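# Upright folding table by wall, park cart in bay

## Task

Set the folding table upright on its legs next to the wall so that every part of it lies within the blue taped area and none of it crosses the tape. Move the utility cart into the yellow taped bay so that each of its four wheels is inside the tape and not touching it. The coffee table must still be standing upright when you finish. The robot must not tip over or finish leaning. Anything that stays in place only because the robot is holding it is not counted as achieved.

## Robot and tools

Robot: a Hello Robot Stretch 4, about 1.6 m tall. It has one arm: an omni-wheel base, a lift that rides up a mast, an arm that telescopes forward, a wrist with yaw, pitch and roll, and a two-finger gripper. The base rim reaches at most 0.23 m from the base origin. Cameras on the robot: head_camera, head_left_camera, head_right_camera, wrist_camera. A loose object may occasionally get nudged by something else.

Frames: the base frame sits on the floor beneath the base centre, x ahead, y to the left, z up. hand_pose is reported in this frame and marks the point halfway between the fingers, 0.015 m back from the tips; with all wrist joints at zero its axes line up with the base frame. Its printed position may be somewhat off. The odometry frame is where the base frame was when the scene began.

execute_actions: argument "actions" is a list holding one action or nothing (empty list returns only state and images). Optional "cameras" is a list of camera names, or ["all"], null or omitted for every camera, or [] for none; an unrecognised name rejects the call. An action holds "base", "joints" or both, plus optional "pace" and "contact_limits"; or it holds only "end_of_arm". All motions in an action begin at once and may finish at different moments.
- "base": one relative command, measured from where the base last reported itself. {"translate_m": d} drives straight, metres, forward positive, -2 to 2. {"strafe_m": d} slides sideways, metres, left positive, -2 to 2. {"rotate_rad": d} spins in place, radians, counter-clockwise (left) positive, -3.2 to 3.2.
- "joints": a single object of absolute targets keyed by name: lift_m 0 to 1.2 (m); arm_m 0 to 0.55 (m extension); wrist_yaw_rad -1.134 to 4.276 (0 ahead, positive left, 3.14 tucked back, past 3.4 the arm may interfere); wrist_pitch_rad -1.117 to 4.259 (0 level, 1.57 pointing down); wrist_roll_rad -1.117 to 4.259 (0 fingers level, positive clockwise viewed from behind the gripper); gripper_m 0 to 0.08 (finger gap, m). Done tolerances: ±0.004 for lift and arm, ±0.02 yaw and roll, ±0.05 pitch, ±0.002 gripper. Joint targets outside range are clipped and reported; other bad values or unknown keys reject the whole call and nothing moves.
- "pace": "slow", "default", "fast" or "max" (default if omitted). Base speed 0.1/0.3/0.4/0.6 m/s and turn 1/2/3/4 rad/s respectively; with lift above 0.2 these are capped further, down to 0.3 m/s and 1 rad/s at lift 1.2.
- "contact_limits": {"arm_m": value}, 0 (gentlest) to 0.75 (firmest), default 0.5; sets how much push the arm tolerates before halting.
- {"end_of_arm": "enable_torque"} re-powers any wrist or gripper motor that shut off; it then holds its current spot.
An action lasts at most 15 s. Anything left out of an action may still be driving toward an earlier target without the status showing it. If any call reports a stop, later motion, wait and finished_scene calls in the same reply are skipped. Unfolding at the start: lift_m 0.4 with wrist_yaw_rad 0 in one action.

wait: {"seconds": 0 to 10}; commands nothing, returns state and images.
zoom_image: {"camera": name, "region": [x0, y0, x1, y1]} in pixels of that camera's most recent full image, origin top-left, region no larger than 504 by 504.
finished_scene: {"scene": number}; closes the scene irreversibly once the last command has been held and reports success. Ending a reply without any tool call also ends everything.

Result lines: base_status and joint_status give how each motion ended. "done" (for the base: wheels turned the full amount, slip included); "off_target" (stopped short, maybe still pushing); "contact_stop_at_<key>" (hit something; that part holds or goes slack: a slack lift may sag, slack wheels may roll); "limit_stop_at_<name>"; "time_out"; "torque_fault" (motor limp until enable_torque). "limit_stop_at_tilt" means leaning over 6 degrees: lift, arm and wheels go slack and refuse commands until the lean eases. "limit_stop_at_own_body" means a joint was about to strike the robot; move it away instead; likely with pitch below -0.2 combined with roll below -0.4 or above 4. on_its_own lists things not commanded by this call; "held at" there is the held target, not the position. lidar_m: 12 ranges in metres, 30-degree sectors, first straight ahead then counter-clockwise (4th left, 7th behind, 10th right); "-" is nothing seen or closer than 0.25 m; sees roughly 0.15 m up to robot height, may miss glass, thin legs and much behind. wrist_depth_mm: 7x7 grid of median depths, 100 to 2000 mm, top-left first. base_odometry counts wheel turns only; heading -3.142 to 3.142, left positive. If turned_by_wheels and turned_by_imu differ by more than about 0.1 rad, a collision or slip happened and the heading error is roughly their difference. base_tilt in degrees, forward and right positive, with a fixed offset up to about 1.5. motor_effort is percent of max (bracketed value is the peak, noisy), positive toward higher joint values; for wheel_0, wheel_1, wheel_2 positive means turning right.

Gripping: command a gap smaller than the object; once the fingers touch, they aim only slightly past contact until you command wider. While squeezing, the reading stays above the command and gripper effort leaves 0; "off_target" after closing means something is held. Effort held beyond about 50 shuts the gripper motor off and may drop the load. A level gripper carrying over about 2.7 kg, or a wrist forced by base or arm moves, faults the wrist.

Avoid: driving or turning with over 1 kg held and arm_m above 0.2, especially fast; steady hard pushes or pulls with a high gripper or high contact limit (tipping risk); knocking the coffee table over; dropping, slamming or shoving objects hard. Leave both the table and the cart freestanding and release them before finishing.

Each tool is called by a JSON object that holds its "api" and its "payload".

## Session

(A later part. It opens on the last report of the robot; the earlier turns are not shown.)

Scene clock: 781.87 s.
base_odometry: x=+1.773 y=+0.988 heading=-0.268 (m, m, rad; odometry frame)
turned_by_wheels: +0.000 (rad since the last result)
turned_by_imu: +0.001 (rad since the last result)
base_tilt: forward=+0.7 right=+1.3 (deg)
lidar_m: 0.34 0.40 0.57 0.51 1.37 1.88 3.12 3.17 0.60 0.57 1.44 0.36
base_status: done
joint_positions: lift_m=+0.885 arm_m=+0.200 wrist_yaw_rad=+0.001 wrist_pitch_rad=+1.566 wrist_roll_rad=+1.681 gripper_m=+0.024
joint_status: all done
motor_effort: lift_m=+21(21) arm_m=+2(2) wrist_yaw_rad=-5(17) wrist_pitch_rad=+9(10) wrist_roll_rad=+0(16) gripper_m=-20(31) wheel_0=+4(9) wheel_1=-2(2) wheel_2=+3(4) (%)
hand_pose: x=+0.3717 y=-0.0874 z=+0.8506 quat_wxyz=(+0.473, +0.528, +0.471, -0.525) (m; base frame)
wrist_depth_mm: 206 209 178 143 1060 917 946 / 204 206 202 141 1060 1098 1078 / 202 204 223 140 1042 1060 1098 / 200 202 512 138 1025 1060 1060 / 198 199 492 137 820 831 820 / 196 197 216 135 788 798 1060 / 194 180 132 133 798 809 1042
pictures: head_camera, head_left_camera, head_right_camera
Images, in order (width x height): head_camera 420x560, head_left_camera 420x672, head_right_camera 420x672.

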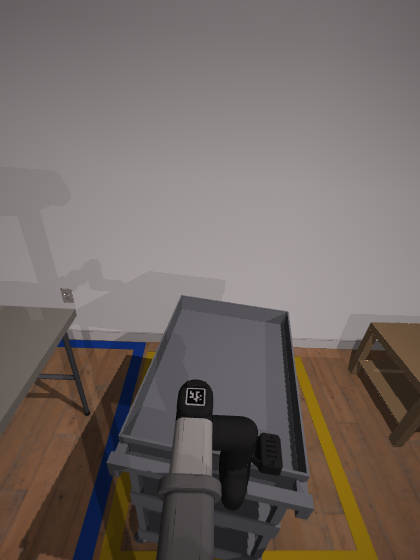

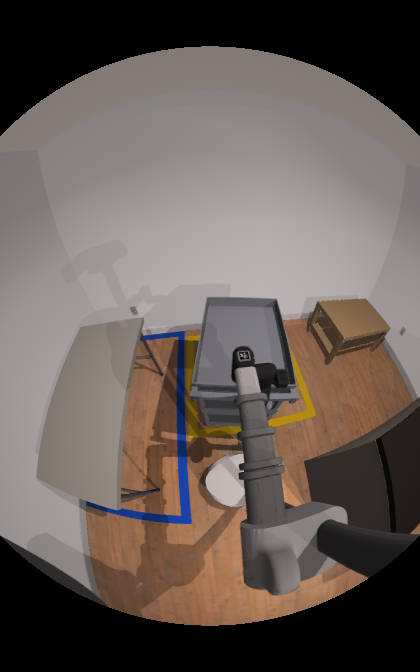

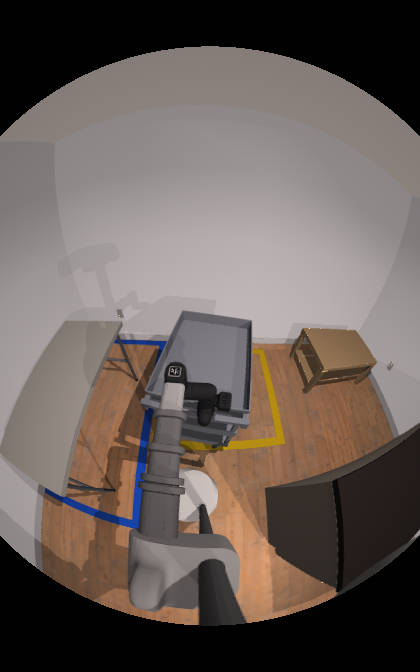

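{"api": "execute_actions", "payload": {"actions": [{"base":{"translate_m":0.18},"pace":"slow"}], "cameras": []}}

{"api": "execute_actions", "payload": {"actions": [{"base":{"strafe_m":-0.06},"joints":{"wrist_roll_rad":1.62},"pace":"slow"}], "cameras": []}}

{"api": "execute_actions", "payload": {"actions": [{"joints":{"gripper_m":0.055}}], "cameras": []}}

{"api": "execute_actions", "payload": {"actions": [{"joints":{"lift_m":1.0}}], "cameras": []}}

{"api": "execute_actions", "payload": {"actions": [{"base":{"translate_m":-0.45},"joints":{"arm_m":0.0}}]}}

Scene clock: 795.50 s.
base_odometry: x=+1.947 y=+0.940 heading=-0.269 (m, m, rad; odometry frame)
turned_by_wheels: -0.001 (rad since the last result)
turned_by_imu: -0.004 (rad since the last result)
base_tilt: forward=+0.7 right=+1.3 (deg)
lidar_m: 0.36 0.43 0.55 0.53 0.55 1.87 3.30 0.83 0.57 0.59 1.33 0.35
base_status: done
joint_positions: lift_m=+0.885 arm_m=+0.200 wrist_yaw_rad=-0.007 wrist_pitch_rad=+1.572 wrist_roll_rad=+1.685 gripper_m=+0.025
joint_status: not commanded
on_its_own: wrist_yaw_rad is at rest, and its effort (+18) is outside its rest range (-13 to +13)
motor_effort: lift_m=+21(21) arm_m=+2(2) wrist_yaw_rad=+18(18) wrist_pitch_rad=-5(21) wrist_roll_rad=-12(13) gripper_m=-26(26) wheel_0=-3(7) wheel_1=-1(1) wheel_2=-6(11) (%)
hand_pose: x=+0.3697 y=-0.0874 z=+0.8506 quat_wxyz=(+0.469, +0.529, +0.469, -0.530) (m; base frame)
wrist_depth_mm: 206 209 182 145 1060 1008 960 / 204 207 184 142 1060 1098 1098 / 202 205 200 141 1042 1078 1098 / 199 202 459 139 1042 1042 1078 / 198 199 521 137 809 820 820 / 195 196 455 135 798 820 1042 / 193 179 132 133 788 809 1042
pictures: none
No camera images: the call's "cameras" was empty. Leave "cameras" out to get every camera's image.

Scene clock: 797.23 s.
base_odometry: x=+1.931 y=+0.882 heading=-0.268 (m, m, rad; odometry frame)
turned_by_wheels: +0.000 (rad since the last result)
turned_by_imu: +0.000 (rad since the last result)
base_tilt: forward=+0.7 right=+1.3 (deg)
lidar_m: 0.35 0.40 0.60 0.58 0.63 1.96 3.30 0.76 0.55 0.55 1.29 0.38
base_status: done
joint_positions: lift_m=+0.885 arm_m=+0.200 wrist_yaw_rad=+0.001 wrist_pitch_rad=+1.567 wrist_roll_rad=+1.621 gripper_m=+0.025
joint_status: all done
motor_effort: lift_m=+21(21) arm_m=+2(2) wrist_yaw_rad=-4(24) wrist_pitch_rad=+6(7) wrist_roll_rad=-1(25) gripper_m=-25(33) wheel_0=+4(9) wheel_1=-2(5) wheel_2=+2(5) (%)
hand_pose: x=+0.3715 y=-0.0874 z=+0.8506 quat_wxyz=(+0.488, +0.513, +0.487, -0.511) (m; base frame)
wrist_depth_mm: 206 208 181 144 1078 1008 759 / 204 207 180 141 1060 1060 1025 / 202 204 203 140 1060 1060 1098 / 200 202 459 138 1025 1060 1060 / 198 200 521 137 809 809 1060 / 196 197 449 135 798 809 1042 / 194 179 132 133 788 798 1025
pictures: none
No camera images: the call's "cameras" was empty. Leave "cameras" out to get every camera's image.

Scene clock: 798.17 s.
base_odometry: x=+1.931 y=+0.882 heading=-0.268 (m, m, rad; odometry frame)
turned_by_wheels: +0.000 (rad since the last result)
turned_by_imu: +0.000 (rad since the last result)
base_tilt: forward=+0.7 right=+1.3 (deg)
lidar_m: 0.35 0.40 0.62 0.59 0.62 1.96 3.31 0.76 0.51 0.57 1.29 0.35
base_status: not commanded
joint_positions: lift_m=+0.885 arm_m=+0.200 wrist_yaw_rad=+0.001 wrist_pitch_rad=+1.569 wrist_roll_rad=+1.621 gripper_m=+0.055
joint_status: all done
motor_effort: lift_m=+21(21) arm_m=+2(2) wrist_yaw_rad=-2(3) wrist_pitch_rad=+1(9) wrist_roll_rad=-1(1) gripper_m=+2(23) wheel_0=+2(4) wheel_1=-1(2) wheel_2=+1(2) (%)
hand_pose: x=+0.3709 y=-0.0874 z=+0.8506 quat_wxyz=(+0.488, +0.513, +0.487, -0.512) (m; base frame)
wrist_depth_mm: 206 209 178 144 1060 1008 759 / 204 207 187 142 1078 1060 1025 / 202 205 212 140 1025 1078 1098 / 200 202 492 138 1025 1060 1078 / 198 199 521 137 809 809 1060 / 196 164 452 136 788 798 1042 / 194 106 133 135 131 798 1042
pictures: none
No camera images: the call's "cameras" was empty. Leave "cameras" out to get every camera's image.

Scene clock: 799.70 s.
base_odometry: x=+1.931 y=+0.882 heading=-0.268 (m, m, rad; odometry frame)
turned_by_wheels: +0.000 (rad since the last result)
turned_by_imu: +0.000 (rad since the last result)
base_tilt: forward=+0.7 right=+1.3 (deg)
lidar_m: 0.35 0.39 0.65 0.59 0.61 1.97 3.29 0.75 0.52 0.54 1.28 0.35
base_status: not commanded
joint_positions: lift_m=+1.000 arm_m=+0.200 wrist_yaw_rad=+0.000 wrist_pitch_rad=+1.570 wrist_roll_rad=+1.621 gripper_m=+0.055
joint_status: all done
motor_effort: lift_m=+26(25) arm_m=+2(2) wrist_yaw_rad=-2(3) wrist_pitch_rad=+2(1) wrist_roll_rad=-1(1) gripper_m=+2(2) wheel_0=+2(2) wheel_1=-1(1) wheel_2=+1(2) (%)
hand_pose: x=+0.3709 y=-0.0874 z=+0.9652 quat_wxyz=(+0.488, +0.513, +0.487, -0.512) (m; base frame)
wrist_depth_mm: 290 282 1160 1160 1205 1008 759 / 317 324 322 283 1182 1118 1025 / 314 320 324 1138 1160 1182 1229 / 310 315 319 976 1160 1182 1205 / 307 314 317 1008 931 931 1205 / 304 309 312 1118 917 931 1182 / 303 106 244 1098 131 1138 1182
pictures: none
No camera images: the call's "cameras" was empty. Leave "cameras" out to get every camera's image.

Scene clock: 802.67 s.
base_odometry: x=+1.497 y=+1.002 heading=-0.269 (m, m, rad; odometry frame)
turned_by_wheels: +0.000 (rad since the last result)
turned_by_imu: +0.001 (rad since the last result)
base_tilt: forward=+0.7 right=+1.3 (deg)
lidar_m: 0.79 0.86 0.63 0.60 1.41 1.93 2.83 2.92 0.54 0.50 0.53 0.80
base_status: done
joint_positions: lift_m=+1.000 arm_m=+0.001 wrist_yaw_rad=+0.000 wrist_pitch_rad=+1.570 wrist_roll_rad=+1.620 gripper_m=+0.055
joint_status: all done
motor_effort: lift_m=+25(26) arm_m=-4(5) wrist_yaw_rad=-1(3) wrist_pitch_rad=-3(1) wrist_roll_rad=+0(1) gripper_m=+2(2) wheel_0=-1(5) wheel_1=+0(8) wheel_2=-1(12) (%)
hand_pose: x=+0.1721 y=-0.0874 z=+0.9653 quat_wxyz=(+0.488, +0.512, +0.487, -0.512) (m; base frame)
wrist_depth_mm: 1138 1138 1138 778 768 820 1255 / 1118 1138 1138 1098 1098 1205 1255 / 1118 1118 1138 1160 1182 1182 1205 / 1098 1138 1138 1138 1160 1182 1205 / 1060 1098 1098 917 904 530 1182 / 1060 1098 1118 904 904 1160 1182 / 1060 106 1098 1098 131 1138 1138
pictures: head_camera, head_left_camera, head_right_camera, wrist_camera
Images, in order (width x height): head_camera 420x560, head_left_camera 420x672, head_right_camera 420x672, wrist_camera 616x392.

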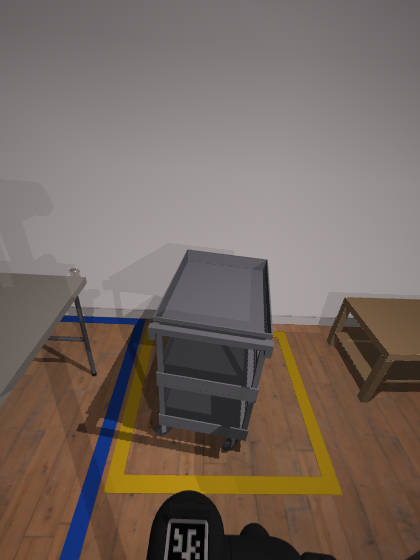

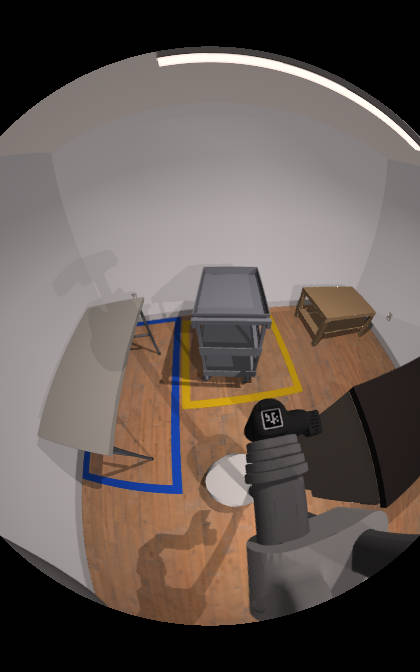

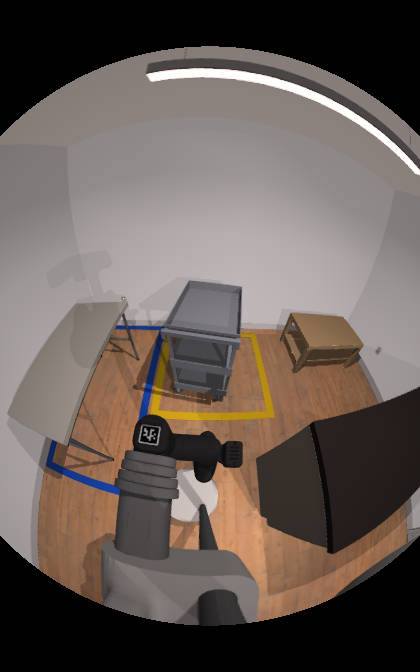

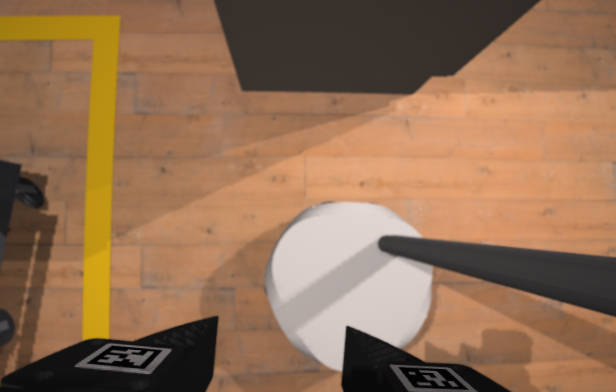

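{"api": "execute_actions", "payload": {"actions": [{"base":{"translate_m":-0.8},"joints":{"lift_m":0.5}}], "cameras": []}}

{"api": "execute_actions", "payload": {"actions": [{"base":{"strafe_m":0.65}}], "cameras": ["head_camera"]}}

{"api": "zoom_image", "payload": {"camera": "head_camera", "region": [0,200,420,520]}}

Scene clock: 812.17 s.
base_odometry: x=+0.726 y=+1.214 heading=-0.269 (m, m, rad; odometry frame)
turned_by_wheels: +0.000 (rad since the last result)
turned_by_imu: +0.001 (rad since the last result)
base_tilt: forward=+0.7 right=+1.3 (deg)
lidar_m: 1.57 1.10 1.31 1.35 1.40 1.91 2.00 2.11 2.46 2.19 0.74 0.76
base_status: done
joint_positions: lift_m=+0.500 arm_m=+0.001 wrist_yaw_rad=+0.000 wrist_pitch_rad=+1.570 wrist_roll_rad=+1.620 gripper_m=+0.055
joint_status: all done
motor_effort: lift_m=+18(25) arm_m=-4(4) wrist_yaw_rad=-1(2) wrist_pitch_rad=-3(1) wrist_roll_rad=+0(0) gripper_m=+2(1) wheel_0=-2(6) wheel_1=-1(5) wheel_2=+0(8) (%)
hand_pose: x=+0.1721 y=-0.0874 z=+0.4659 quat_wxyz=(+0.488, +0.512, +0.487, -0.512) (m; base frame)
wrist_depth_mm: 621 627 647 647 654 668 683 / 615 621 627 634 647 661 676 / 603 615 627 634 647 654 661 / 609 609 621 627 421 430 661 / 597 603 615 407 410 413 421 / 591 597 603 397 404 410 413 / 580 107 407 394 131 404 413
pictures: none
No camera images: the call's "cameras" was empty. Leave "cameras" out to get every camera's image.

Scene clock: 815.67 s.
base_odometry: x=+0.899 y=+1.841 heading=-0.269 (m, m, rad; odometry frame)
turned_by_wheels: +0.000 (rad since the last result)
turned_by_imu: -0.001 (rad since the last result)
base_tilt: forward=+0.7 right=+1.3 (deg)
lidar_m: 0.91 0.94 0.73 0.69 0.73 0.99 2.02 2.11 2.81 2.08 1.29 1.70
base_status: done
joint_positions: lift_m=+0.500 arm_m=+0.001 wrist_yaw_rad=+0.000 wrist_pitch_rad=+1.570 wrist_roll_rad=+1.620 gripper_m=+0.055
joint_status: not commanded
motor_effort: lift_m=+19(19) arm_m=-4(4) wrist_yaw_rad=+0(1) wrist_pitch_rad=+0(2) wrist_roll_rad=+0(1) gripper_m=+2(2) wheel_0=+0(8) wheel_1=-1(8) wheel_2=+0(1) (%)
hand_pose: x=+0.1721 y=-0.0874 z=+0.4658 quat_wxyz=(+0.488, +0.512, +0.487, -0.512) (m; base frame)
wrist_depth_mm: 615 627 640 647 654 668 676 / 609 621 627 647 654 661 676 / 609 621 621 634 647 654 668 / 597 609 621 627 421 430 654 / 597 603 609 407 407 413 418 / 591 597 609 402 404 410 413 / 580 106 407 397 131 404 413
pictures: head_camera
Images, in order (width x height): head_camera 420x560.

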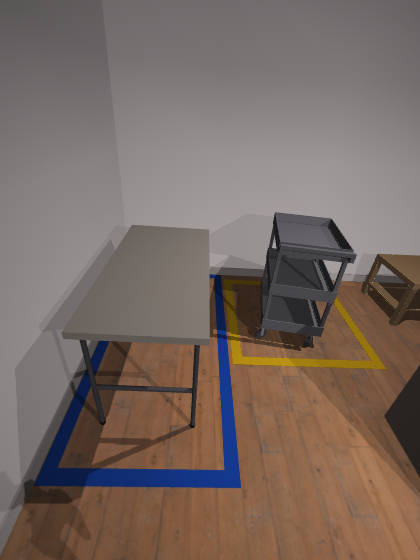

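Region (0, 200, 420, 520) of head_camera's 420x560 image, scaled by 1.200, with more detail than that image has; it fills the top 384 rows of this view, and the rest is white.

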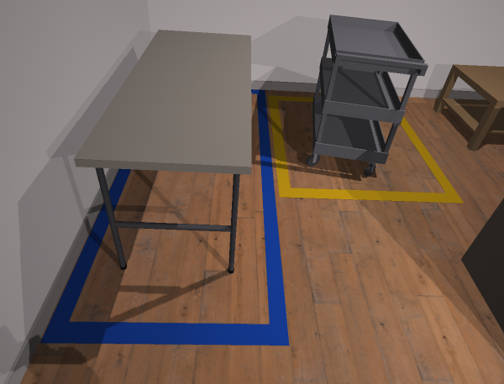

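{"api": "finished_scene", "payload": {"scene": 1}}

The scene is finished: the task was done.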